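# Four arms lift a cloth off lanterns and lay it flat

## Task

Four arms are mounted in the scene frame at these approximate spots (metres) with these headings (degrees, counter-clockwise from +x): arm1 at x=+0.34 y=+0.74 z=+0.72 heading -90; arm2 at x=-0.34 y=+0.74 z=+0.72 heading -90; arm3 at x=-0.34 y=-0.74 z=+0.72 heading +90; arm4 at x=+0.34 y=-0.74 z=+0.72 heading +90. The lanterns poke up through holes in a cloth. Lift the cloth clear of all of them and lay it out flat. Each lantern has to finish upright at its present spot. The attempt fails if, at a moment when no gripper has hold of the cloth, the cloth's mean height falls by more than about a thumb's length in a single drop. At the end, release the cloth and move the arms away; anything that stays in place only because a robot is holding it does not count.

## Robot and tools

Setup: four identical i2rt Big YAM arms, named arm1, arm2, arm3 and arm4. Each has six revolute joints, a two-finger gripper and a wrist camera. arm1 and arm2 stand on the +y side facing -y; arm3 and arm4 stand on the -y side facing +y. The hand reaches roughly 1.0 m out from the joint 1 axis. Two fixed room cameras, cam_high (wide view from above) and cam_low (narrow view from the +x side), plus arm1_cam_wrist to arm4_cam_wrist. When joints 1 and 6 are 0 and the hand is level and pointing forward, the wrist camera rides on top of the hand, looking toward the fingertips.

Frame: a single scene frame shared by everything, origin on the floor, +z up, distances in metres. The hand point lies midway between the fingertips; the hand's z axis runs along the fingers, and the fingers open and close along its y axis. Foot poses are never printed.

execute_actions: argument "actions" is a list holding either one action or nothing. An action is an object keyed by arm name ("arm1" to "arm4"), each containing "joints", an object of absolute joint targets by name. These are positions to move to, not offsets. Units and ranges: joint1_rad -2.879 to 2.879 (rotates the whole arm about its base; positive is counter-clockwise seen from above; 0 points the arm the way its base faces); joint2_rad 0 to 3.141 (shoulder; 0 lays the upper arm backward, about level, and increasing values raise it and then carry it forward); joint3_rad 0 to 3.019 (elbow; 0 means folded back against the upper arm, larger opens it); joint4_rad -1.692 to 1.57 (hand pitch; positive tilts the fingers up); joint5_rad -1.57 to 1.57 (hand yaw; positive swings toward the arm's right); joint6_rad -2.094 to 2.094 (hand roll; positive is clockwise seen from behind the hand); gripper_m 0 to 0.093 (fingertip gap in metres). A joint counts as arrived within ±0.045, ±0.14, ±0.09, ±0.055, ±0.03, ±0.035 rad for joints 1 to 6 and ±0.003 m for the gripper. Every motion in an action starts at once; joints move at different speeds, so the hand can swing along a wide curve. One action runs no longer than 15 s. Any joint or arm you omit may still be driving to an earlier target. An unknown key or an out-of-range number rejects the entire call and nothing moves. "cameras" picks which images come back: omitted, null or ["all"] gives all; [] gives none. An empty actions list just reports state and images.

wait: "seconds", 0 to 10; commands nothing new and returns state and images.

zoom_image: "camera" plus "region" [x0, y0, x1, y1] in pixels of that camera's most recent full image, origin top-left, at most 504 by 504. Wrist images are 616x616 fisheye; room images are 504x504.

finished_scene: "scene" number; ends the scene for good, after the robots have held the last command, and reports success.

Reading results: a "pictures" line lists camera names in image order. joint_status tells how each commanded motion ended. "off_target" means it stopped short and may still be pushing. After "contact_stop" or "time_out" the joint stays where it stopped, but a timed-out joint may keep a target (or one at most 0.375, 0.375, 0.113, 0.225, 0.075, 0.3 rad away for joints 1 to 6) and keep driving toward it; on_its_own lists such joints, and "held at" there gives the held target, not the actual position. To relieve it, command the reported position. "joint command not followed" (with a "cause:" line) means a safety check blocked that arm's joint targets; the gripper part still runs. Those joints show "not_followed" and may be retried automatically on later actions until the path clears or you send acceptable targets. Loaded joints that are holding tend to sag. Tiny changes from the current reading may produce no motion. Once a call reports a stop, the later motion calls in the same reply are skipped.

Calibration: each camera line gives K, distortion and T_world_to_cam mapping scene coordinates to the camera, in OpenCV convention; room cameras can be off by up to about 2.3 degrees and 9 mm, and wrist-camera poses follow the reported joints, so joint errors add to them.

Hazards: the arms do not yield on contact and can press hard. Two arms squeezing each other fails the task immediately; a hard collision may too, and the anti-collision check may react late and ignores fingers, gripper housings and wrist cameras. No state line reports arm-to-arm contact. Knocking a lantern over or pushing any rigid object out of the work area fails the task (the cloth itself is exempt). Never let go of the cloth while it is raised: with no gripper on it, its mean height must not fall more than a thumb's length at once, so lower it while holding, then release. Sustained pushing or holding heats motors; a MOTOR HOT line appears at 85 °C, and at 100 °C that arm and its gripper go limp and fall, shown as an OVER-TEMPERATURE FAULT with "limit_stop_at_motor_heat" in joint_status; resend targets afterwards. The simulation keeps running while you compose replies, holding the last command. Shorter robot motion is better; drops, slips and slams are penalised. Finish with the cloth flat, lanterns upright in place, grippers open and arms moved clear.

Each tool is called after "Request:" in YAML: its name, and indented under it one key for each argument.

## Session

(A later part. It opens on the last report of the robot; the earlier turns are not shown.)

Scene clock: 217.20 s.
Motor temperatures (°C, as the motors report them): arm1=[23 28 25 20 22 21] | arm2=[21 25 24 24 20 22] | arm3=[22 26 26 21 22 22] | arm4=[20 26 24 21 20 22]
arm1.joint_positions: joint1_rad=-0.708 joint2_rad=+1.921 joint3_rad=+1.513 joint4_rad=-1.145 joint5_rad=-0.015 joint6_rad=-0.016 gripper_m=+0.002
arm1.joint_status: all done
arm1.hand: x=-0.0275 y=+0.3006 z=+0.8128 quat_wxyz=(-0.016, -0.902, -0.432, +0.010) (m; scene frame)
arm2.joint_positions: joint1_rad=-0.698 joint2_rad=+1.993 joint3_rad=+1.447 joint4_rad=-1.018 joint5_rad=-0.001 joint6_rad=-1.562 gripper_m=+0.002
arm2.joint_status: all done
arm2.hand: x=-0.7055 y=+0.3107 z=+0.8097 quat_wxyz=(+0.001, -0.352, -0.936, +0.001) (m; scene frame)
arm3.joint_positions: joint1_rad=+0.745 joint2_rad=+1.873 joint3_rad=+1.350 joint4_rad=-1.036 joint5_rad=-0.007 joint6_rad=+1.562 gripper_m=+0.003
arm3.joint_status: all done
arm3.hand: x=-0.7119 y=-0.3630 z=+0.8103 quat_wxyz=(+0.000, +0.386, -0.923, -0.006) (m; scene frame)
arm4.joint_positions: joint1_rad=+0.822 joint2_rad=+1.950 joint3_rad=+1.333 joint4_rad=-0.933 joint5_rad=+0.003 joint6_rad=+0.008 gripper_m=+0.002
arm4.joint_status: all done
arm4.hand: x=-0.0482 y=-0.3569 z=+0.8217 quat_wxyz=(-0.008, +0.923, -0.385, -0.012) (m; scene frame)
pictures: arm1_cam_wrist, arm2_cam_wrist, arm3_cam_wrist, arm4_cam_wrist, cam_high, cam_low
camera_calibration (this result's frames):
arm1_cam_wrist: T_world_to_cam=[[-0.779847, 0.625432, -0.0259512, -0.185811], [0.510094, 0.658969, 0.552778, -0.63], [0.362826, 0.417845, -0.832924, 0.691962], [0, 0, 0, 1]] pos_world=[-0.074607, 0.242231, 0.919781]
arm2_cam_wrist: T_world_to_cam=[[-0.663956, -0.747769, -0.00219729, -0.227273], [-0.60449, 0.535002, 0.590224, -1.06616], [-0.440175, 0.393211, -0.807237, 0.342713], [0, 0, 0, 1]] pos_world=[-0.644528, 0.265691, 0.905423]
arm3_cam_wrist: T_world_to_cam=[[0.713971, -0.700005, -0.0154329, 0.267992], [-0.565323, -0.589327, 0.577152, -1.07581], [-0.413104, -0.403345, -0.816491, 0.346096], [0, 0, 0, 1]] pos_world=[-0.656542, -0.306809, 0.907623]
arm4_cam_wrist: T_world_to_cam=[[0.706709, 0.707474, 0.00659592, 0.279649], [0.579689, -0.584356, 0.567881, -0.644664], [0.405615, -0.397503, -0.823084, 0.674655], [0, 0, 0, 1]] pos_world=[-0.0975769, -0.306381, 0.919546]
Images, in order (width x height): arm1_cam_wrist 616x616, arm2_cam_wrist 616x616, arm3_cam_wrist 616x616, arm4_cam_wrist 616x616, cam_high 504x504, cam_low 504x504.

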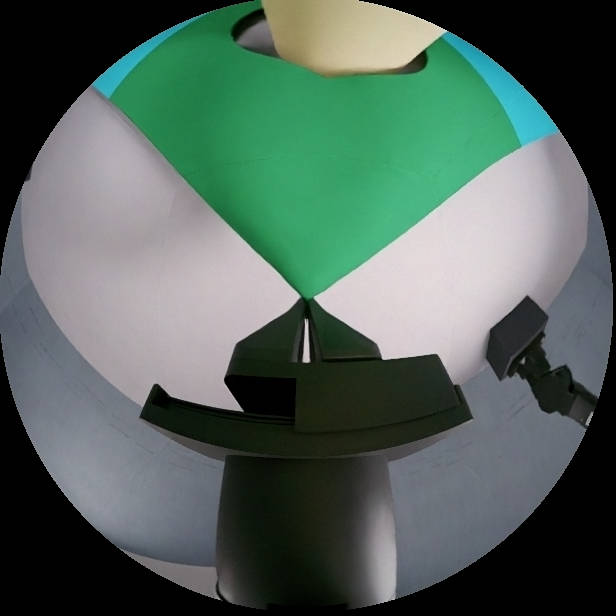

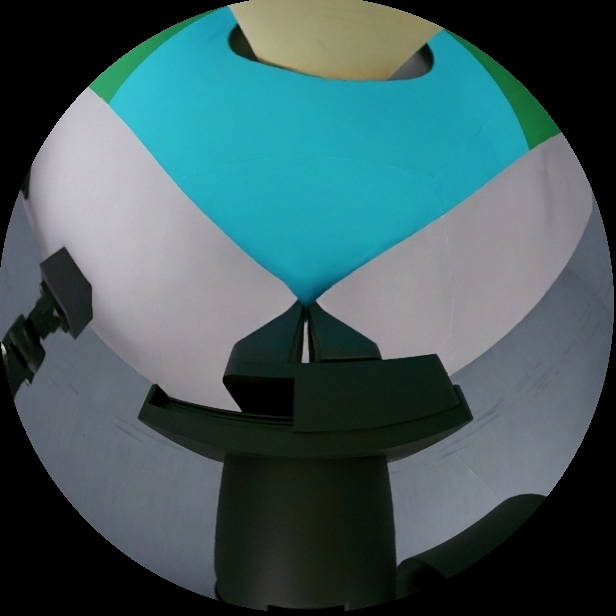

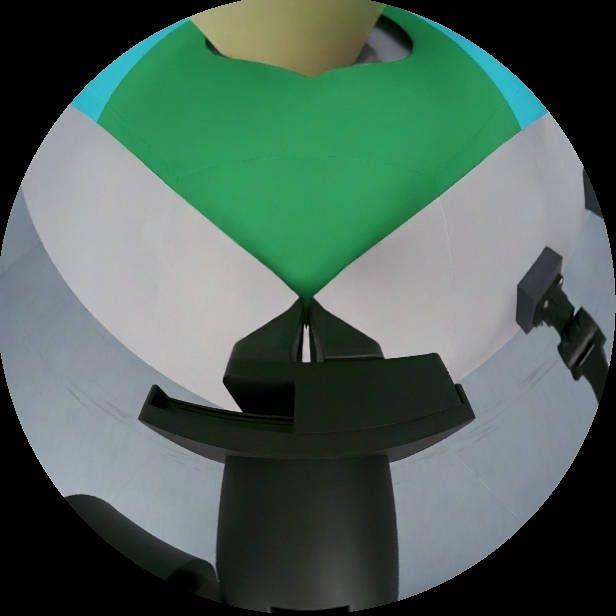

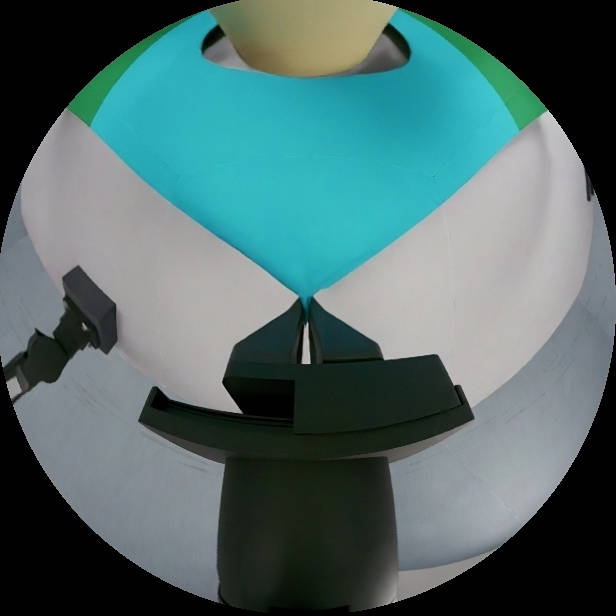

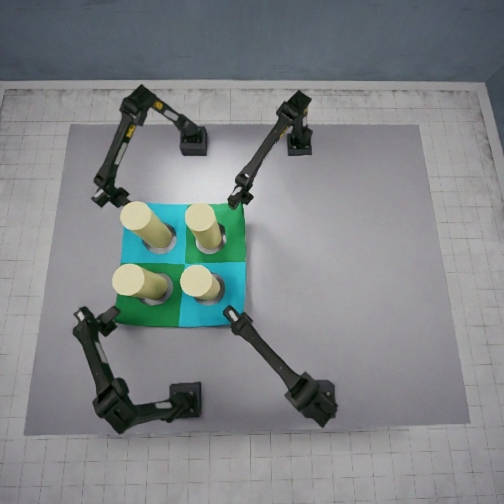

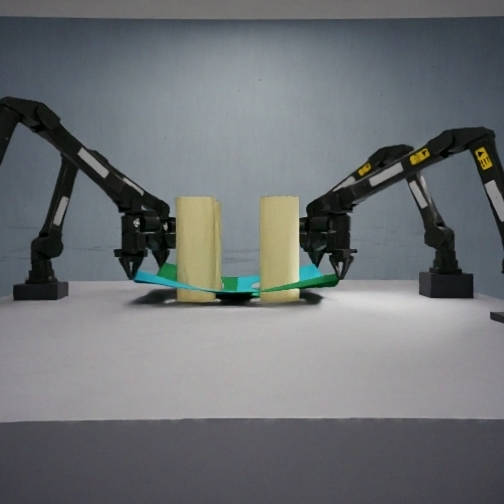

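Request:
execute_actions:
  actions:
    - {"arm1": {"joints": {"joint2_rad": 1.853, "joint3_rad": 1.753, "joint4_rad": -1.45}}, "arm2": {"joints": {"joint2_rad": 1.883, "joint3_rad": 1.645, "joint4_rad": -1.31}}, "arm3": {"joints": {"joint2_rad": 1.765, "joint3_rad": 1.563, "joint4_rad": -1.345}}, "arm4": {"joints": {"joint2_rad": 1.825, "joint3_rad": 1.485, "joint4_rad": -1.23}}}
  cameras: ["cam_low"]

Request:
execute_actions:
  actions:
    - {"arm1": {"joints": {"joint2_rad": 1.7385, "joint3_rad": 1.895, "joint4_rad": -1.535}}, "arm2": {"joints": {"joint2_rad": 1.729, "joint3_rad": 1.735, "joint4_rad": -1.385}}, "arm3": {"joints": {"joint2_rad": 1.625, "joint3_rad": 1.685, "joint4_rad": -1.435}}, "arm4": {"joints": {"joint2_rad": 1.655, "joint3_rad": 1.568, "joint4_rad": -1.312}}}
  cameras: ["cam_low", "cam_high"]

Scene clock: 231.30 s.
Motor temperatures (°C, as the motors report them): arm1=[23 27 27 20 22 21] | arm2=[21 25 26 24 20 22] | arm3=[22 26 28 21 22 22] | arm4=[20 26 26 21 20 22]
arm1.joint_positions: joint1_rad=-0.708 joint2_rad=+1.848 joint3_rad=+1.715 joint4_rad=-1.435 joint5_rad=-0.015 joint6_rad=-0.016 gripper_m=+0.002
arm1.joint_status: all done
arm1.hand: x=-0.0267 y=+0.3024 z=+0.9264 quat_wxyz=(-0.012, -0.902, -0.432, +0.003) (m; scene frame)
arm2.joint_positions: joint1_rad=-0.698 joint2_rad=+1.878 joint3_rad=+1.605 joint4_rad=-1.296 joint5_rad=-0.001 joint6_rad=-1.562 gripper_m=+0.002
arm2.joint_status: all done
arm2.hand: x=-0.7073 y=+0.3083 z=+0.9281 quat_wxyz=(+0.000, -0.353, -0.936, +0.000) (m; scene frame)
arm3.joint_positions: joint1_rad=+0.745 joint2_rad=+1.761 joint3_rad=+1.526 joint4_rad=-1.331 joint5_rad=-0.007 joint6_rad=+1.562 gripper_m=+0.003
arm3.joint_status: all done
arm3.hand: x=-0.7125 y=-0.3643 z=+0.9297 quat_wxyz=(-0.001, +0.386, -0.923, -0.003) (m; scene frame)
arm4.joint_positions: joint1_rad=+0.822 joint2_rad=+1.816 joint3_rad=+1.469 joint4_rad=-1.217 joint5_rad=+0.003 joint6_rad=+0.008 gripper_m=+0.002
arm4.joint_status: all done
arm4.hand: x=-0.0470 y=-0.3586 z=+0.9367 quat_wxyz=(-0.005, +0.923, -0.385, -0.006) (m; scene frame)
pictures: cam_low
Images, in order (width x height): cam_low 504x504.

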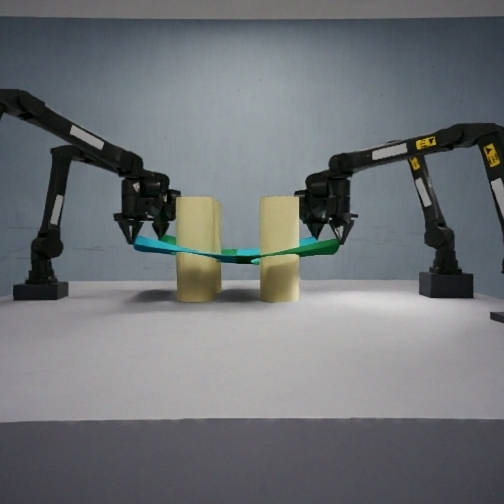

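Scene clock: 232.57 s.
Motor temperatures (°C, as the motors report them): arm1=[23 27 28 20 22 21] | arm2=[21 25 26 24 20 22] | arm3=[22 26 28 21 22 22] | arm4=[20 26 26 21 20 22]
arm1.joint_positions: joint1_rad=-0.708 joint2_rad=+1.738 joint3_rad=+1.858 joint4_rad=-1.521 joint5_rad=-0.015 joint6_rad=-0.016 gripper_m=+0.002
arm1.joint_status: all done
arm1.hand: x=-0.0277 y=+0.3021 z=+1.0431 quat_wxyz=(-0.047, -0.898, -0.431, +0.079) (m; scene frame)
arm2.joint_positions: joint1_rad=-0.698 joint2_rad=+1.726 joint3_rad=+1.694 joint4_rad=-1.370 joint5_rad=-0.001 joint6_rad=-1.562 gripper_m=+0.002
arm2.joint_status: all done
arm2.hand: x=-0.7079 y=+0.3073 z=+1.0449 quat_wxyz=(+0.028, -0.351, -0.933, +0.077) (m; scene frame)
arm3.joint_positions: joint1_rad=+0.745 joint2_rad=+1.618 joint3_rad=+1.646 joint4_rad=-1.422 joint5_rad=-0.007 joint6_rad=+1.562 gripper_m=+0.003
arm3.joint_status: all done
arm3.hand: x=-0.7133 y=-0.3655 z=+1.0493 quat_wxyz=(+0.031, +0.385, -0.919, -0.082) (m; scene frame)
arm4.joint_positions: joint1_rad=+0.822 joint2_rad=+1.651 joint3_rad=+1.547 joint4_rad=-1.299 joint5_rad=+0.003 joint6_rad=+0.008 gripper_m=+0.002
arm4.joint_status: all done
arm4.hand: x=-0.0467 y=-0.3594 z=+1.0519 quat_wxyz=(-0.036, +0.919, -0.384, -0.080) (m; scene frame)
pictures: cam_high, cam_low
Images, in order (width x height): cam_high 504x504, cam_low 504x504.

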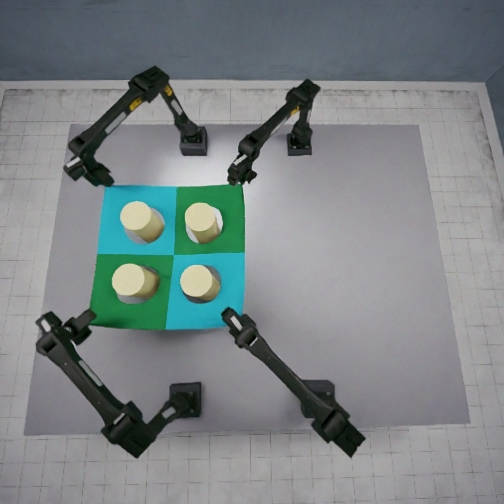

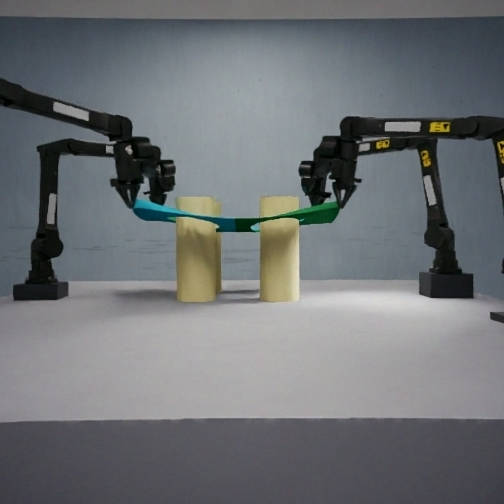

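Request:
execute_actions:
  actions:
    - {"arm1": {"joints": {"joint2_rad": 1.647, "joint3_rad": 2.055, "joint4_rad": -1.525}}, "arm2": {"joints": {"joint2_rad": 1.597, "joint3_rad": 1.84, "joint4_rad": -1.356}}, "arm3": {"joints": {"joint2_rad": 1.52, "joint3_rad": 1.825, "joint4_rad": -1.4224}}, "arm4": {"joints": {"joint2_rad": 1.50, "joint3_rad": 1.662, "joint4_rad": -1.2944}}}
  cameras: ["cam_low"]

Request:
execute_actions:
  actions:
    - {"arm1": {"joints": {"joint2_rad": 1.66, "joint3_rad": 2.285, "joint4_rad": -1.595}}, "arm2": {"joints": {"joint2_rad": 1.571, "joint3_rad": 2.005, "joint4_rad": -1.405}}, "arm3": {"joints": {"joint2_rad": 1.506, "joint3_rad": 2.012, "joint4_rad": -1.48}}, "arm4": {"joints": {"joint2_rad": 1.461, "joint3_rad": 1.715, "joint4_rad": -1.343}}}
  cameras: ["cam_low", "cam_high"]

Scene clock: 236.97 s.
Motor temperatures (°C, as the motors report them): arm1=[23 27 29 20 22 21] | arm2=[21 25 27 24 20 22] | arm3=[22 26 29 21 22 22] | arm4=[20 26 27 21 20 22]
arm1.joint_positions: joint1_rad=-0.708 joint2_rad=+1.650 joint3_rad=+2.016 joint4_rad=-1.521 joint5_rad=-0.015 joint6_rad=-0.016 gripper_m=+0.002
arm1.joint_status: all done
arm1.hand: x=-0.0289 y=+0.3015 z=+1.1616 quat_wxyz=(-0.098, -0.881, -0.423, +0.190) (m; scene frame)
arm2.joint_positions: joint1_rad=-0.698 joint2_rad=+1.596 joint3_rad=+1.795 joint4_rad=-1.370 joint5_rad=-0.001 joint6_rad=-1.562 gripper_m=+0.002
arm2.joint_status: all done
arm2.hand: x=-0.7074 y=+0.3077 z=+1.1623 quat_wxyz=(+0.068, -0.345, -0.918, +0.185) (m; scene frame)
arm3.joint_positions: joint1_rad=+0.745 joint2_rad=+1.514 joint3_rad=+1.782 joint4_rad=-1.422 joint5_rad=-0.006 joint6_rad=+1.562 gripper_m=+0.003
arm3.joint_status: all done
arm3.hand: x=-0.7161 y=-0.3637 z=+1.1639 quat_wxyz=(+0.076, +0.379, -0.902, -0.193) (m; scene frame)
arm4.joint_positions: joint1_rad=+0.822 joint2_rad=+1.501 joint3_rad=+1.639 joint4_rad=-1.296 joint5_rad=+0.003 joint6_rad=+0.008 gripper_m=+0.002
arm4.joint_status: all done
arm4.hand: x=-0.0460 y=-0.3607 z=+1.1717 quat_wxyz=(-0.082, +0.902, -0.377, -0.192) (m; scene frame)
pictures: cam_low
Images, in order (width x height): cam_low 504x504.

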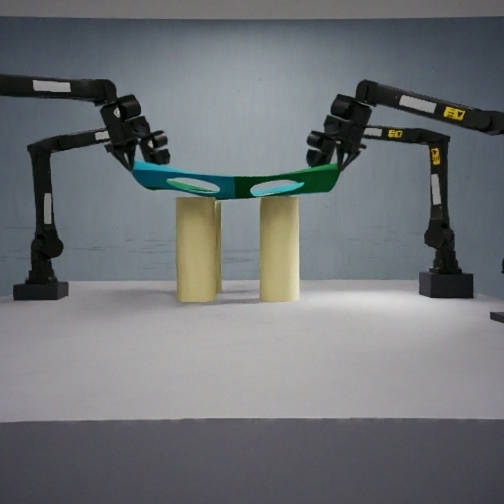

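Scene clock: 238.03 s.
Motor temperatures (°C, as the motors report them): arm1=[23 27 29 20 22 21] | arm2=[21 25 27 24 20 22] | arm3=[22 26 30 21 22 22] | arm4=[20 26 27 21 20 22]
arm1.joint_positions: joint1_rad=-0.708 joint2_rad=+1.670 joint3_rad=+2.240 joint4_rad=-1.581 joint5_rad=-0.015 joint6_rad=-0.016 gripper_m=+0.002
arm1.joint_status: all done
arm1.hand: x=-0.0307 y=+0.2999 z=+1.2455 quat_wxyz=(-0.127, -0.864, -0.416, +0.253) (m; scene frame)
arm2.joint_positions: joint1_rad=-0.698 joint2_rad=+1.569 joint3_rad=+1.948 joint4_rad=-1.392 joint5_rad=-0.001 joint6_rad=-1.562 gripper_m=+0.002
arm2.joint_status: all done
arm2.hand: x=-0.7106 y=+0.3037 z=+1.2475 quat_wxyz=(+0.094, -0.339, -0.900, +0.257) (m; scene frame)
arm3.joint_positions: joint1_rad=+0.744 joint2_rad=+1.509 joint3_rad=+1.966 joint4_rad=-1.470 joint5_rad=-0.006 joint6_rad=+1.562 gripper_m=+0.003
arm3.joint_status: all done
arm3.hand: x=-0.7189 y=-0.3616 z=+1.2476 quat_wxyz=(+0.101, +0.372, -0.886, -0.256) (m; scene frame)
arm4.joint_positions: joint1_rad=+0.822 joint2_rad=+1.464 joint3_rad=+1.670 joint4_rad=-1.328 joint5_rad=+0.003 joint6_rad=+0.008 gripper_m=+0.002
arm4.joint_status: all done
arm4.hand: x=-0.0384 y=-0.3684 z=+1.2020 quat_wxyz=(-0.088, +0.899, -0.375, -0.208) (m; scene frame)
pictures: cam_high, cam_low
Images, in order (width x height): cam_high 504x504, cam_low 504x504.

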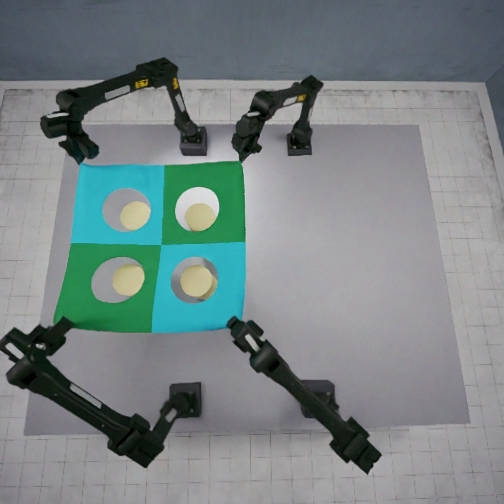

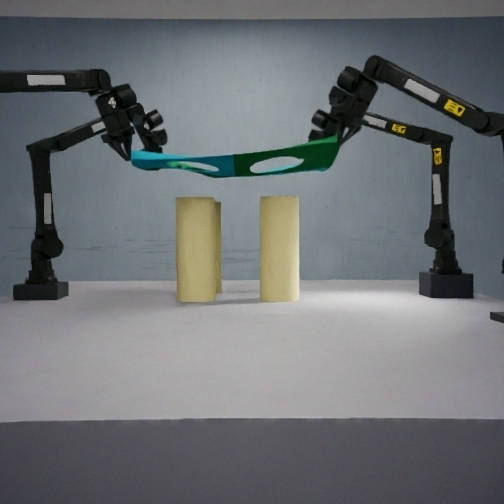

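Request:
execute_actions:
  actions:
    - {"arm1": {"joints": {"joint1_rad": -0.471, "joint2_rad": 1.434, "joint3_rad": 2.0, "joint4_rad": -1.554, "joint6_rad": 0.221}}, "arm2": {"joints": {"joint1_rad": -0.466, "joint2_rad": 1.343, "joint3_rad": 1.745, "joint4_rad": -1.391, "joint6_rad": -1.33}}, "arm3": {"joints": {"joint1_rad": 0.497, "joint2_rad": 1.273, "joint3_rad": 1.765, "joint4_rad": -1.482, "joint6_rad": 1.315}}, "arm4": {"joints": {"joint1_rad": 0.581, "joint2_rad": 1.225, "joint3_rad": 1.59, "joint4_rad": -1.356, "joint6_rad": -0.233}}}
  cameras: ["cam_low", "cam_high"]

Scene clock: 263.63 s.
Motor temperatures (°C, as the motors report them): arm1=[23 27 30 20 22 21] | arm2=[21 25 30 24 20 22] | arm3=[22 25 32 21 22 22] | arm4=[20 26 30 21 20 22]
arm1.joint_positions: joint1_rad=-0.468 joint2_rad=+1.439 joint3_rad=+1.998 joint4_rad=-1.560 joint5_rad=-0.017 joint6_rad=+0.206 gripper_m=+0.002
arm1.joint_status: all done
arm1.hand: x=+0.1227 y=+0.3000 z=+1.2566 quat_wxyz=(-0.184, -0.859, -0.423, +0.222) (m; scene frame)
arm2.joint_positions: joint1_rad=-0.455 joint2_rad=+1.343 joint3_rad=+1.752 joint4_rad=-1.392 joint5_rad=-0.005 joint6_rad=-1.340 gripper_m=+0.002
arm2.joint_status: all done
arm2.hand: x=-0.5560 y=+0.3015 z=+1.2678 quat_wxyz=(+0.032, -0.327, -0.900, +0.286) (m; scene frame)
arm3.joint_positions: joint1_rad=+0.484 joint2_rad=+1.268 joint3_rad=+1.765 joint4_rad=-1.472 joint5_rad=-0.005 joint6_rad=+1.328 gripper_m=+0.003
arm3.joint_status: all done
arm3.hand: x=-0.5622 y=-0.3563 z=+1.2670 quat_wxyz=(+0.038, +0.359, -0.886, -0.292) (m; scene frame)
arm4.joint_positions: joint1_rad=+0.572 joint2_rad=+1.231 joint3_rad=+1.587 joint4_rad=-1.346 joint5_rad=+0.003 joint6_rad=-0.219 gripper_m=+0.002
arm4.joint_status: all done
arm4.hand: x=+0.1056 y=-0.3541 z=+1.2686 quat_wxyz=(-0.172, +0.879, -0.379, -0.234) (m; scene frame)
pictures: cam_high, cam_low
Images, in order (width x height): cam_high 504x504, cam_low 504x504.

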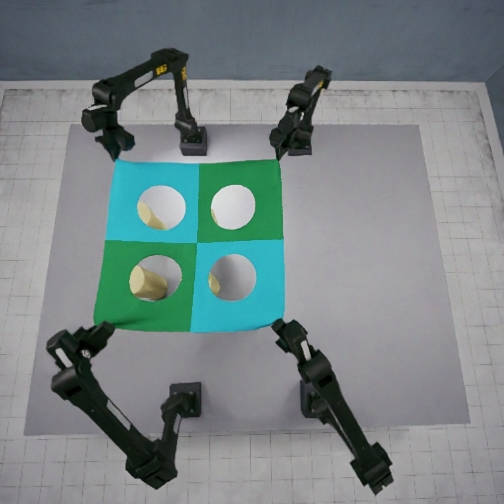

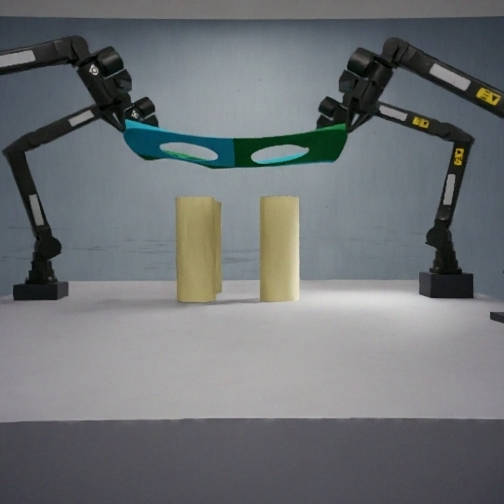

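Tracking is accurate. Continuing the translation.

Request:
execute_actions:
  actions:
    - {"arm1": {"joints": {"joint1_rad": -0.167, "joint2_rad": 1.322, "joint3_rad": 1.888, "joint4_rad": -1.5615, "joint6_rad": 0.525}}, "arm2": {"joints": {"joint1_rad": -0.165, "joint2_rad": 1.22, "joint3_rad": 1.631, "joint4_rad": -1.411, "joint6_rad": -1.025}}, "arm3": {"joints": {"joint1_rad": 0.168, "joint2_rad": 1.146, "joint3_rad": 1.66, "joint4_rad": -1.514, "joint6_rad": 0.978}}, "arm4": {"joints": {"joint1_rad": 0.252, "joint2_rad": 1.085, "joint3_rad": 1.486, "joint4_rad": -1.395, "joint6_rad": -0.566}}}
  cameras: []

Request:
execute_actions:
  actions:
    - {"arm1": {"joints": {"joint1_rad": 0.166, "joint2_rad": 1.329, "joint3_rad": 1.895, "joint4_rad": -1.5607, "joint6_rad": 0.858}}, "arm2": {"joints": {"joint1_rad": 0.177, "joint2_rad": 1.217, "joint3_rad": 1.629, "joint4_rad": -1.4115, "joint6_rad": -0.683}}, "arm3": {"joints": {"joint1_rad": -0.218, "joint2_rad": 1.146, "joint3_rad": 1.66, "joint4_rad": -1.514, "joint6_rad": 0.592}}, "arm4": {"joints": {"joint1_rad": -0.134, "joint2_rad": 1.083, "joint3_rad": 1.482, "joint4_rad": -1.3975, "joint6_rad": -0.952}}}
  cameras: ["cam_low", "cam_high"]

Scene clock: 269.00 s.
Motor temperatures (°C, as the motors report them): arm1=[23 27 29 20 22 21] | arm2=[21 24 29 24 20 22] | arm3=[22 25 31 21 22 22] | arm4=[20 26 29 21 20 22]
arm1.joint_positions: joint1_rad=-0.164 joint2_rad=+1.334 joint3_rad=+1.885 joint4_rad=-1.560 joint5_rad=-0.016 joint6_rad=+0.510 gripper_m=+0.002
arm1.joint_status: all done
arm1.hand: x=+0.2721 y=+0.2960 z=+1.2518 quat_wxyz=(-0.237, -0.860, -0.424, +0.156) (m; scene frame)
arm2.joint_positions: joint1_rad=-0.152 joint2_rad=+1.225 joint3_rad=+1.636 joint4_rad=-1.396 joint5_rad=-0.003 joint6_rad=-1.036 gripper_m=+0.002
arm2.joint_status: all done
arm2.hand: x=-0.4084 y=+0.3009 z=+1.2636 quat_wxyz=(-0.055, -0.328, -0.900, +0.282) (m; scene frame)
arm3.joint_positions: joint1_rad=+0.159 joint2_rad=+1.155 joint3_rad=+1.655 joint4_rad=-1.500 joint5_rad=-0.007 joint6_rad=+0.991 gripper_m=+0.003
arm3.joint_status: all done
arm3.hand: x=-0.4176 y=-0.3527 z=+1.2581 quat_wxyz=(-0.055, +0.365, -0.886, -0.279) (m; scene frame)
arm4.joint_positions: joint1_rad=+0.259 joint2_rad=+1.082 joint3_rad=+1.484 joint4_rad=-1.385 joint5_rad=+0.003 joint6_rad=-0.552 gripper_m=+0.002
arm4.joint_status: all done
arm4.hand: x=+0.2502 y=-0.3611 z=+1.2720 quat_wxyz=(-0.239, +0.881, -0.370, -0.170) (m; scene frame)
pictures: none
No camera images: the call's "cameras" was empty. Leave "cameras" out to get every camera's image.

Scene clock: 270.40 s.
Motor temperatures (°C, as the motors report them): arm1=[23 26 29 20 22 21] | arm2=[21 24 28 24 20 22] | arm3=[22 25 31 21 22 22] | arm4=[20 26 29 21 20 22]
arm1.joint_positions: joint1_rad=+0.167 joint2_rad=+1.334 joint3_rad=+1.885 joint4_rad=-1.560 joint5_rad=-0.014 joint6_rad=+0.843 gripper_m=+0.002
arm1.joint_status: all done
arm1.hand: x=+0.4217 y=+0.2991 z=+1.2510 quat_wxyz=(-0.273, -0.860, -0.424, +0.073) (m; scene frame)
arm2.joint_positions: joint1_rad=+0.186 joint2_rad=+1.225 joint3_rad=+1.636 joint4_rad=-1.396 joint5_rad=-0.002 joint6_rad=-0.694 gripper_m=+0.002
arm2.joint_status: all done
arm2.hand: x=-0.2596 y=+0.3014 z=+1.2638 quat_wxyz=(-0.145, -0.331, -0.899, +0.248) (m; scene frame)
arm3.joint_positions: joint1_rad=-0.223 joint2_rad=+1.155 joint3_rad=+1.655 joint4_rad=-1.500 joint5_rad=-0.008 joint6_rad=+0.605 gripper_m=+0.003
arm3.joint_status: all done
arm3.hand: x=-0.2661 y=-0.3515 z=+1.2593 quat_wxyz=(-0.155, +0.366, -0.885, -0.241) (m; scene frame)
arm4.joint_positions: joint1_rad=-0.125 joint2_rad=+1.082 joint3_rad=+1.484 joint4_rad=-1.388 joint5_rad=+0.003 joint6_rad=-0.938 gripper_m=+0.002
arm4.joint_status: all done
arm4.hand: x=+0.3993 y=-0.3573 z=+1.2711 quat_wxyz=(-0.283, +0.882, -0.370, -0.069) (m; scene frame)
pictures: cam_high, cam_low
Images, in order (width x height): cam_high 504x504, cam_low 504x504.

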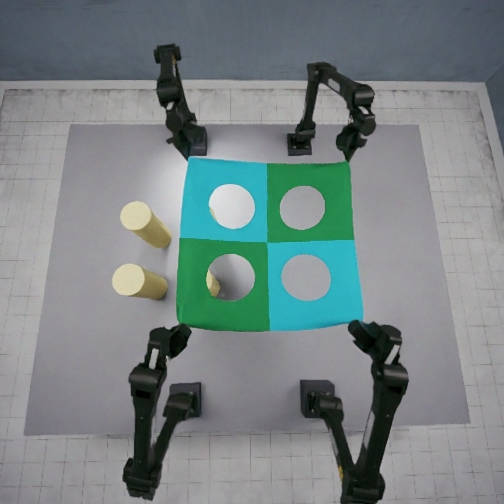

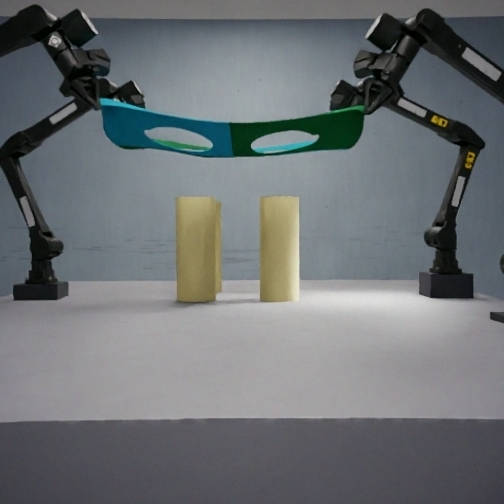

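Request:
execute_actions:
  actions:
    - {"arm1": {"joints": {"joint1_rad": 0.463, "joint2_rad": 1.45, "joint3_rad": 2.045, "joint4_rad": -1.554, "joint6_rad": 1.165}}, "arm2": {"joints": {"joint1_rad": 0.485, "joint2_rad": 1.33, "joint3_rad": 1.76, "joint4_rad": -1.392, "joint6_rad": -0.365}}, "arm3": {"joints": {"joint1_rad": -0.558, "joint2_rad": 1.265, "joint3_rad": 1.79, "joint4_rad": -1.482, "joint6_rad": 0.245}}, "arm4": {"joints": {"joint1_rad": -0.485, "joint2_rad": 1.205, "joint3_rad": 1.6, "joint4_rad": -1.36, "joint6_rad": -1.30}}}
  cameras: []

Request:
execute_actions:
  actions:
    - {"arm1": {"joints": {"joint1_rad": 0.704, "joint2_rad": 1.72, "joint3_rad": 2.365, "joint4_rad": -1.61, "joint6_rad": 1.405}}, "arm2": {"joints": {"joint1_rad": 0.735, "joint2_rad": 1.565, "joint3_rad": 2.005, "joint4_rad": -1.396, "joint6_rad": -0.115}}, "arm3": {"joints": {"joint1_rad": -0.815, "joint2_rad": 1.52, "joint3_rad": 2.035, "joint4_rad": -1.472, "joint6_rad": -0.012}}, "arm4": {"joints": {"joint1_rad": -0.745, "joint2_rad": 1.452, "joint3_rad": 1.825, "joint4_rad": -1.333, "joint6_rad": -1.565}}}
  cameras: ["cam_low", "cam_high"]

Scene clock: 275.67 s.
Motor temperatures (°C, as the motors report them): arm1=[23 26 29 20 22 21] | arm2=[21 24 28 24 20 22] | arm3=[22 25 31 21 22 22] | arm4=[20 25 29 21 20 22]
arm1.joint_positions: joint1_rad=+0.461 joint2_rad=+1.469 joint3_rad=+1.987 joint4_rad=-1.560 joint5_rad=-0.012 joint6_rad=+1.150 gripper_m=+0.002
arm1.joint_status: all done
arm1.hand: x=+0.5713 y=+0.2969 z=+1.2347 quat_wxyz=(-0.265, -0.868, -0.421, -0.008) (m; scene frame)
arm2.joint_positions: joint1_rad=+0.493 joint2_rad=+1.353 joint3_rad=+1.692 joint4_rad=-1.396 joint5_rad=-0.001 joint6_rad=-0.375 gripper_m=+0.002
arm2.joint_status: all done
arm2.hand: x=-0.1108 y=+0.3059 z=+1.2341 quat_wxyz=(-0.189, -0.339, -0.906, +0.168) (m; scene frame)
arm3.joint_positions: joint1_rad=-0.564 joint2_rad=+1.290 joint3_rad=+1.732 joint4_rad=-1.495 joint5_rad=-0.010 joint6_rad=+0.258 gripper_m=+0.003
arm3.joint_status: all done
arm3.hand: x=-0.1141 y=-0.3549 z=+1.2431 quat_wxyz=(-0.206, +0.372, -0.891, -0.161) (m; scene frame)
arm4.joint_positions: joint1_rad=-0.481 joint2_rad=+1.210 joint3_rad=+1.547 joint4_rad=-1.367 joint5_rad=+0.002 joint6_rad=-1.286 gripper_m=+0.002
arm4.joint_status: all done
arm4.hand: x=+0.5533 y=-0.3621 z=+1.2540 quat_wxyz=(-0.268, +0.886, -0.376, +0.029) (m; scene frame)
pictures: none
No camera images: the call's "cameras" was empty. Leave "cameras" out to get every camera's image.

Scene clock: 277.07 s.
Motor temperatures (°C, as the motors report them): arm1=[23 26 30 20 22 21] | arm2=[21 24 29 24 20 22] | arm3=[22 25 32 21 22 22] | arm4=[20 25 29 21 20 22]
arm1.joint_positions: joint1_rad=+0.699 joint2_rad=+1.739 joint3_rad=+2.309 joint4_rad=-1.604 joint5_rad=-0.011 joint6_rad=+1.390 gripper_m=+0.002
arm1.joint_status: all done
arm1.hand: x=+0.7312 y=+0.2946 z=+1.2307 quat_wxyz=(-0.259, -0.867, -0.420, -0.070) (m; scene frame)
arm2.joint_positions: joint1_rad=+0.741 joint2_rad=+1.590 joint3_rad=+1.937 joint4_rad=-1.396 joint5_rad=+0.002 joint6_rad=-0.125 gripper_m=+0.002
arm2.joint_status: all done
arm2.hand: x=+0.0490 y=+0.3058 z=+1.2308 quat_wxyz=(-0.228, -0.340, -0.905, +0.119) (m; scene frame)
arm3.joint_positions: joint1_rad=-0.819 joint2_rad=+1.553 joint3_rad=+1.977 joint4_rad=-1.478 joint5_rad=-0.011 joint6_rad=+0.000 gripper_m=+0.003
arm3.joint_status: all done
arm3.hand: x=+0.0498 y=-0.3504 z=+1.2346 quat_wxyz=(-0.239, +0.372, -0.891, -0.105) (m; scene frame)
arm4.joint_positions: joint1_rad=-0.747 joint2_rad=+1.456 joint3_rad=+1.774 joint4_rad=-1.340 joint5_rad=+0.000 joint6_rad=-1.552 gripper_m=+0.002
arm4.joint_status: all done
arm4.hand: x=+0.7148 y=-0.3625 z=+1.2530 quat_wxyz=(-0.254, +0.886, -0.376, +0.098) (m; scene frame)
pictures: cam_high, cam_low
Images, in order (width x height): cam_high 504x504, cam_low 504x504.

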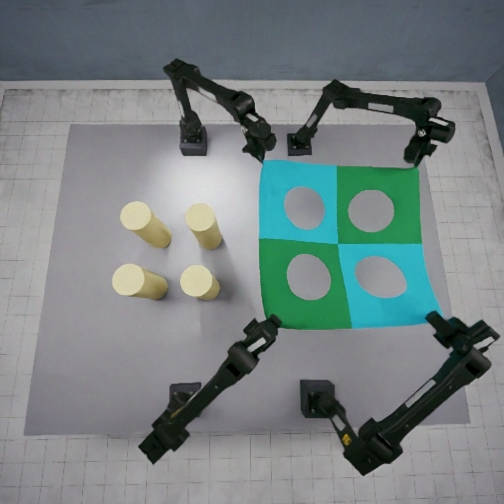

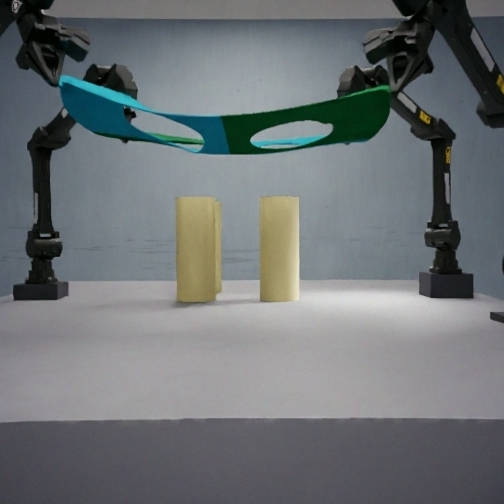

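Request:
execute_actions:
  actions:
    - {"arm1": {"joints": {"joint1_rad": 0.715, "joint2_rad": 1.78, "joint3_rad": 1.945, "joint4_rad": -1.545, "joint6_rad": 1.42}}, "arm2": {"joints": {"joint1_rad": 0.747, "joint2_rad": 1.70, "joint3_rad": 1.69, "joint4_rad": -1.371, "joint6_rad": -0.095}}, "arm3": {"joints": {"joint1_rad": -0.832, "joint2_rad": 1.61, "joint3_rad": 1.656, "joint4_rad": -1.425, "joint6_rad": -0.03}}, "arm4": {"joints": {"joint1_rad": -0.751, "joint2_rad": 1.64, "joint3_rad": 1.55, "joint4_rad": -1.304, "joint6_rad": -1.58}}}
  cameras: []

Request:
execute_actions:
  actions:
    - {"arm1": {"joints": {"joint2_rad": 1.92, "joint3_rad": 1.69, "joint4_rad": -1.315}}, "arm2": {"joints": {"joint2_rad": 1.908, "joint3_rad": 1.512, "joint4_rad": -1.15}}, "arm3": {"joints": {"joint2_rad": 1.80, "joint3_rad": 1.44, "joint4_rad": -1.185}}, "arm4": {"joints": {"joint2_rad": 1.87, "joint3_rad": 1.385, "joint4_rad": -1.072}}}
  cameras: ["cam_low", "cam_high"]

Scene clock: 302.23 s.
Motor temperatures (°C, as the motors report them): arm1=[23 27 32 20 22 21] | arm2=[21 25 32 24 20 22] | arm3=[22 26 35 21 22 22] | arm4=[20 26 32 21 20 22]
arm1.joint_positions: joint1_rad=+0.702 joint2_rad=+1.802 joint3_rad=+1.929 joint4_rad=-1.556 joint5_rad=-0.011 joint6_rad=+1.406 gripper_m=+0.002
arm1.joint_status: all done
arm1.hand: x=+0.7241 y=+0.3011 z=+1.0317 quat_wxyz=(-0.072, -0.902, -0.426, -0.020) (m; scene frame)
arm2.joint_positions: joint1_rad=+0.741 joint2_rad=+1.716 joint3_rad=+1.684 joint4_rad=-1.373 joint5_rad=+0.003 joint6_rad=-0.103 gripper_m=+0.002
arm2.joint_status: all done
arm2.hand: x=+0.0405 y=+0.3158 z=+1.0471 quat_wxyz=(-0.073, -0.360, -0.929, +0.037) (m; scene frame)
arm3.joint_positions: joint1_rad=-0.826 joint2_rad=+1.644 joint3_rad=+1.645 joint4_rad=-1.429 joint5_rad=-0.013 joint6_rad=-0.019 gripper_m=+0.003
arm3.joint_status: all done
arm3.hand: x=+0.0407 y=-0.3641 z=+1.0413 quat_wxyz=(-0.069, +0.390, -0.918, -0.035) (m; scene frame)
arm4.joint_positions: joint1_rad=-0.747 joint2_rad=+1.632 joint3_rad=+1.522 joint4_rad=-1.309 joint5_rad=+0.000 joint6_rad=-1.567 gripper_m=+0.002
arm4.joint_status: all done
arm4.hand: x=+0.7090 y=-0.3661 z=+1.0482 quat_wxyz=(-0.073, +0.921, -0.382, +0.026) (m; scene frame)
pictures: none
No camera images: the call's "cameras" was empty. Leave "cameras" out to get every camera's image.

Scene clock: 303.53 s.
Motor temperatures (°C, as the motors report them): arm1=[23 27 32 20 22 21] | arm2=[21 25 31 24 20 22] | arm3=[22 26 35 21 22 22] | arm4=[20 26 32 21 20 22]
arm1.joint_positions: joint1_rad=+0.702 joint2_rad=+1.938 joint3_rad=+1.668 joint4_rad=-1.323 joint5_rad=-0.011 joint6_rad=+1.406 gripper_m=+0.002
arm1.joint_status: all done
arm1.hand: x=+0.7205 y=+0.3025 z=+0.8553 quat_wxyz=(+0.007, -0.904, -0.427, +0.003) (m; scene frame)
arm2.joint_positions: joint1_rad=+0.741 joint2_rad=+1.914 joint3_rad=+1.507 joint4_rad=-1.150 joint5_rad=+0.004 joint6_rad=-0.103 gripper_m=+0.002
arm2.joint_status: all done
arm2.hand: x=+0.0414 y=+0.3153 z=+0.8740 quat_wxyz=(-0.005, -0.361, -0.932, +0.003) (m; scene frame)
arm3.joint_positions: joint1_rad=-0.826 joint2_rad=+1.828 joint3_rad=+1.428 joint4_rad=-1.188 joint5_rad=-0.014 joint6_rad=-0.019 gripper_m=+0.003
arm3.joint_status: all done
arm3.hand: x=+0.0400 y=-0.3646 z=+0.8660 quat_wxyz=(+0.005, +0.390, -0.921, -0.006) (m; scene frame)
arm4.joint_positions: joint1_rad=-0.747 joint2_rad=+1.865 joint3_rad=+1.364 joint4_rad=-1.079 joint5_rad=+0.000 joint6_rad=-1.567 gripper_m=+0.002
arm4.joint_status: all done
arm4.hand: x=+0.7084 y=-0.3649 z=+0.8728 quat_wxyz=(+0.001, +0.924, -0.383, -0.005) (m; scene frame)
pictures: cam_high, cam_low
Images, in order (width x height): cam_high 504x504, cam_low 504x504.

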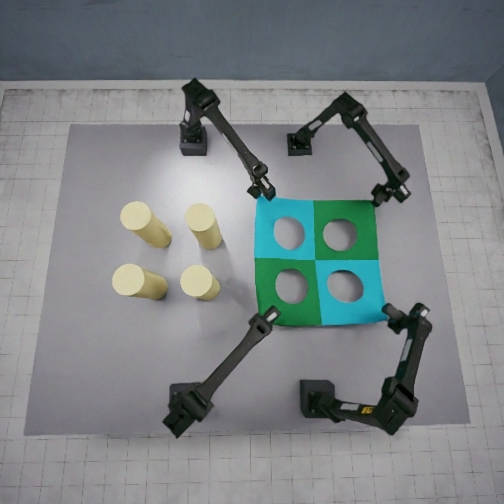

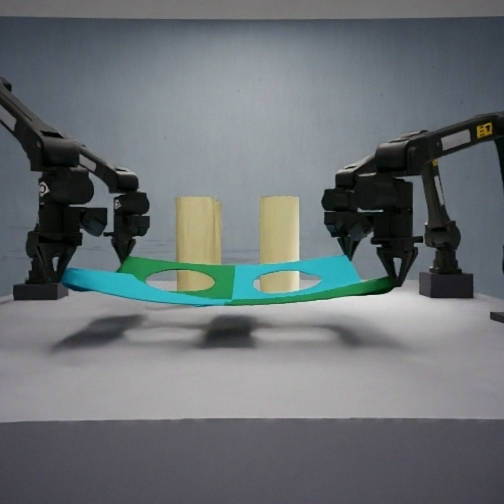

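Request:
execute_actions:
  actions:
    - {"arm1": {"joints": {"joint1_rad": 0.73, "joint2_rad": 2.035, "joint3_rad": 1.555, "joint4_rad": -1.055}}, "arm2": {"joints": {"joint2_rad": 2.083, "joint3_rad": 1.413, "joint4_rad": -0.885}}, "arm3": {"joints": {"joint2_rad": 1.962, "joint3_rad": 1.32, "joint4_rad": -0.89}}, "arm4": {"joints": {"joint1_rad": -0.765, "joint2_rad": 2.06, "joint3_rad": 1.312, "joint4_rad": -0.803}}}
  cameras: ["cam_low", "cam_high"]

Scene clock: 314.33 s.
Motor temperatures (°C, as the motors report them): arm1=[23 28 31 20 22 21] | arm2=[21 25 29 24 20 22] | arm3=[22 27 33 21 22 22] | arm4=[20 27 30 21 20 22]
arm1.joint_positions: joint1_rad=+0.720 joint2_rad=+2.058 joint3_rad=+1.542 joint4_rad=-1.066 joint5_rad=-0.012 joint6_rad=+1.406 gripper_m=+0.002
arm1.joint_status: all done
arm1.hand: x=+0.7309 y=+0.3046 z=+0.7420 quat_wxyz=(+0.002, -0.900, -0.435, +0.001) (m; scene frame)
arm2.joint_positions: joint1_rad=+0.741 joint2_rad=+2.094 joint3_rad=+1.416 joint4_rad=-0.890 joint5_rad=+0.004 joint6_rad=-0.103 gripper_m=+0.002
arm2.joint_status: all done
arm2.hand: x=+0.0419 y=+0.3155 z=+0.7455 quat_wxyz=(+0.000, -0.361, -0.932, +0.000) (m; scene frame)
arm3.joint_positions: joint1_rad=-0.826 joint2_rad=+1.988 joint3_rad=+1.316 joint4_rad=-0.899 joint5_rad=-0.015 joint6_rad=-0.020 gripper_m=+0.003
arm3.joint_status: all done
arm3.hand: x=+0.0440 y=-0.3603 z=+0.7466 quat_wxyz=(-0.002, +0.390, -0.921, -0.009) (m; scene frame)
arm4.joint_positions: joint1_rad=-0.748 joint2_rad=+2.061 joint3_rad=+1.301 joint4_rad=-0.812 joint5_rad=+0.000 joint6_rad=-1.567 gripper_m=+0.002
arm4.joint_status: all done
arm4.hand: x=+0.7134 y=-0.3589 z=+0.7525 quat_wxyz=(-0.003, +0.924, -0.383, -0.003) (m; scene frame)
pictures: cam_high, cam_low
Images, in order (width x height): cam_high 504x504, cam_low 504x504.

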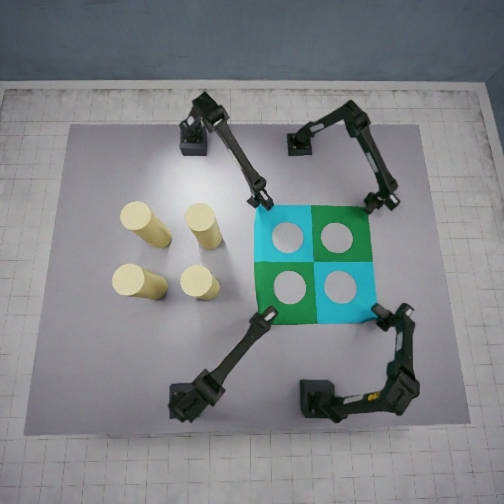

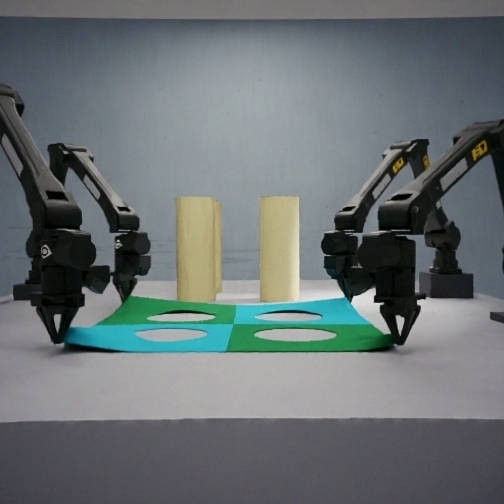

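The cloth is down on the table, so I can release it and lift the arms away.

Request:
execute_actions:
  actions:
    - {"arm1": {"joints": {"gripper_m": 0.09}}, "arm2": {"joints": {"gripper_m": 0.09}}, "arm3": {"joints": {"gripper_m": 0.09}}, "arm4": {"joints": {"gripper_m": 0.09}}}
  cameras: []

Request:
execute_actions:
  actions:
    - {"arm1": {"joints": {"joint2_rad": 1.3, "joint4_rad": -1.4}}, "arm2": {"joints": {"joint2_rad": 1.3, "joint4_rad": -1.3}}, "arm3": {"joints": {"joint2_rad": 1.3, "joint4_rad": -1.3}}, "arm4": {"joints": {"joint2_rad": 1.3, "joint4_rad": -1.3}}}
  cameras: ["cam_low", "cam_high"]

Scene clock: 317.87 s.
Motor temperatures (°C, as the motors report them): arm1=[23 28 30 20 22 21] | arm2=[21 26 29 24 20 22] | arm3=[22 27 32 21 22 22] | arm4=[20 27 29 21 20 22]
arm1.joint_positions: joint1_rad=+0.723 joint2_rad=+2.058 joint3_rad=+1.542 joint4_rad=-1.066 joint5_rad=-0.013 joint6_rad=+1.406 gripper_m=+0.090
arm1.joint_status: all done
arm1.hand: x=+0.7321 y=+0.3057 z=+0.7420 quat_wxyz=(+0.003, -0.900, -0.436, +0.001) (m; scene frame)
arm2.joint_positions: joint1_rad=+0.741 joint2_rad=+2.094 joint3_rad=+1.416 joint4_rad=-0.890 joint5_rad=+0.004 joint6_rad=-0.103 gripper_m=+0.090
arm2.joint_status: all done
arm2.hand: x=+0.0419 y=+0.3155 z=+0.7455 quat_wxyz=(+0.000, -0.361, -0.932, +0.000) (m; scene frame)
arm3.joint_positions: joint1_rad=-0.826 joint2_rad=+1.988 joint3_rad=+1.316 joint4_rad=-0.899 joint5_rad=-0.014 joint6_rad=-0.020 gripper_m=+0.090
arm3.joint_status: all done
arm3.hand: x=+0.0441 y=-0.3604 z=+0.7466 quat_wxyz=(-0.002, +0.390, -0.921, -0.009) (m; scene frame)
arm4.joint_positions: joint1_rad=-0.750 joint2_rad=+2.061 joint3_rad=+1.301 joint4_rad=-0.812 joint5_rad=+0.000 joint6_rad=-1.567 gripper_m=+0.090
arm4.joint_status: all done
arm4.hand: x=+0.7145 y=-0.3600 z=+0.7525 quat_wxyz=(-0.002, +0.923, -0.384, -0.003) (m; scene frame)
pictures: none
No camera images: the call's "cameras" was empty. Leave "cameras" out to get every camera's image.

Scene clock: 319.47 s.
Motor temperatures (°C, as the motors report them): arm1=[23 28 30 20 22 21] | arm2=[21 26 29 24 20 22] | arm3=[22 27 32 21 22 22] | arm4=[20 27 29 21 20 22]
arm1.joint_positions: joint1_rad=+0.723 joint2_rad=+1.304 joint3_rad=+1.542 joint4_rad=-1.393 joint5_rad=-0.014 joint6_rad=+1.406 gripper_m=+0.090
arm1.joint_status: all done
arm1.hand: x=+0.6463 y=+0.4074 z=+1.1210 quat_wxyz=(-0.201, -0.879, -0.429, -0.060) (m; scene frame)
arm2.joint_positions: joint1_rad=+0.741 joint2_rad=+1.299 joint3_rad=+1.412 joint4_rad=-1.286 joint5_rad=+0.004 joint6_rad=-0.103 gripper_m=+0.090
arm2.joint_status: all done
arm2.hand: x=-0.0301 y=+0.3943 z=+1.1363 quat_wxyz=(-0.174, -0.355, -0.914, +0.090) (m; scene frame)
arm3.joint_positions: joint1_rad=-0.826 joint2_rad=+1.293 joint3_rad=+1.314 joint4_rad=-1.287 joint5_rad=-0.014 joint6_rad=-0.020 gripper_m=+0.090
arm3.joint_status: all done
arm3.hand: x=-0.0272 y=-0.4315 z=+1.0669 quat_wxyz=(-0.144, +0.387, -0.909, -0.065) (m; scene frame)
arm4.joint_positions: joint1_rad=-0.750 joint2_rad=+1.290 joint3_rad=+1.301 joint4_rad=-1.293 joint5_rad=+0.001 joint6_rad=-1.567 gripper_m=+0.090
arm4.joint_status: all done
arm4.hand: x=+0.6432 y=-0.4353 z=+1.1102 quat_wxyz=(-0.136, +0.913, -0.381, +0.052) (m; scene frame)
pictures: cam_high, cam_low
Images, in order (width x height): cam_high 504x504, cam_low 504x504.

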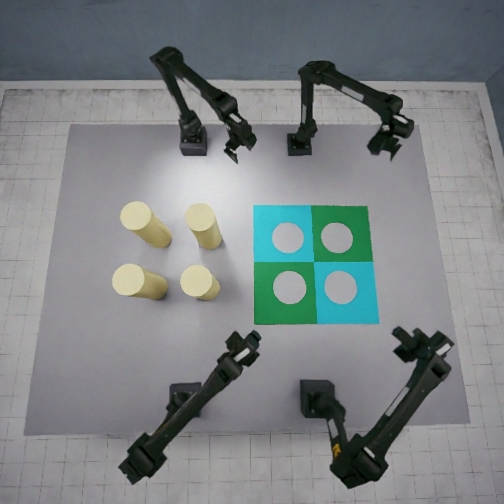

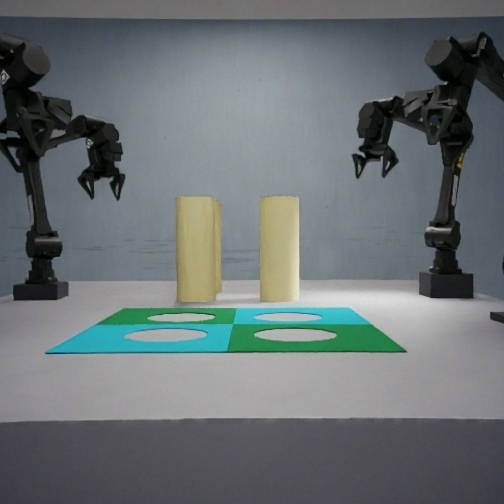

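The cloth lies flat, the lanterns haven't moved and the arms are clear.

Request:
finished_scene:
  scene: 1

The scene is finished: the task was done.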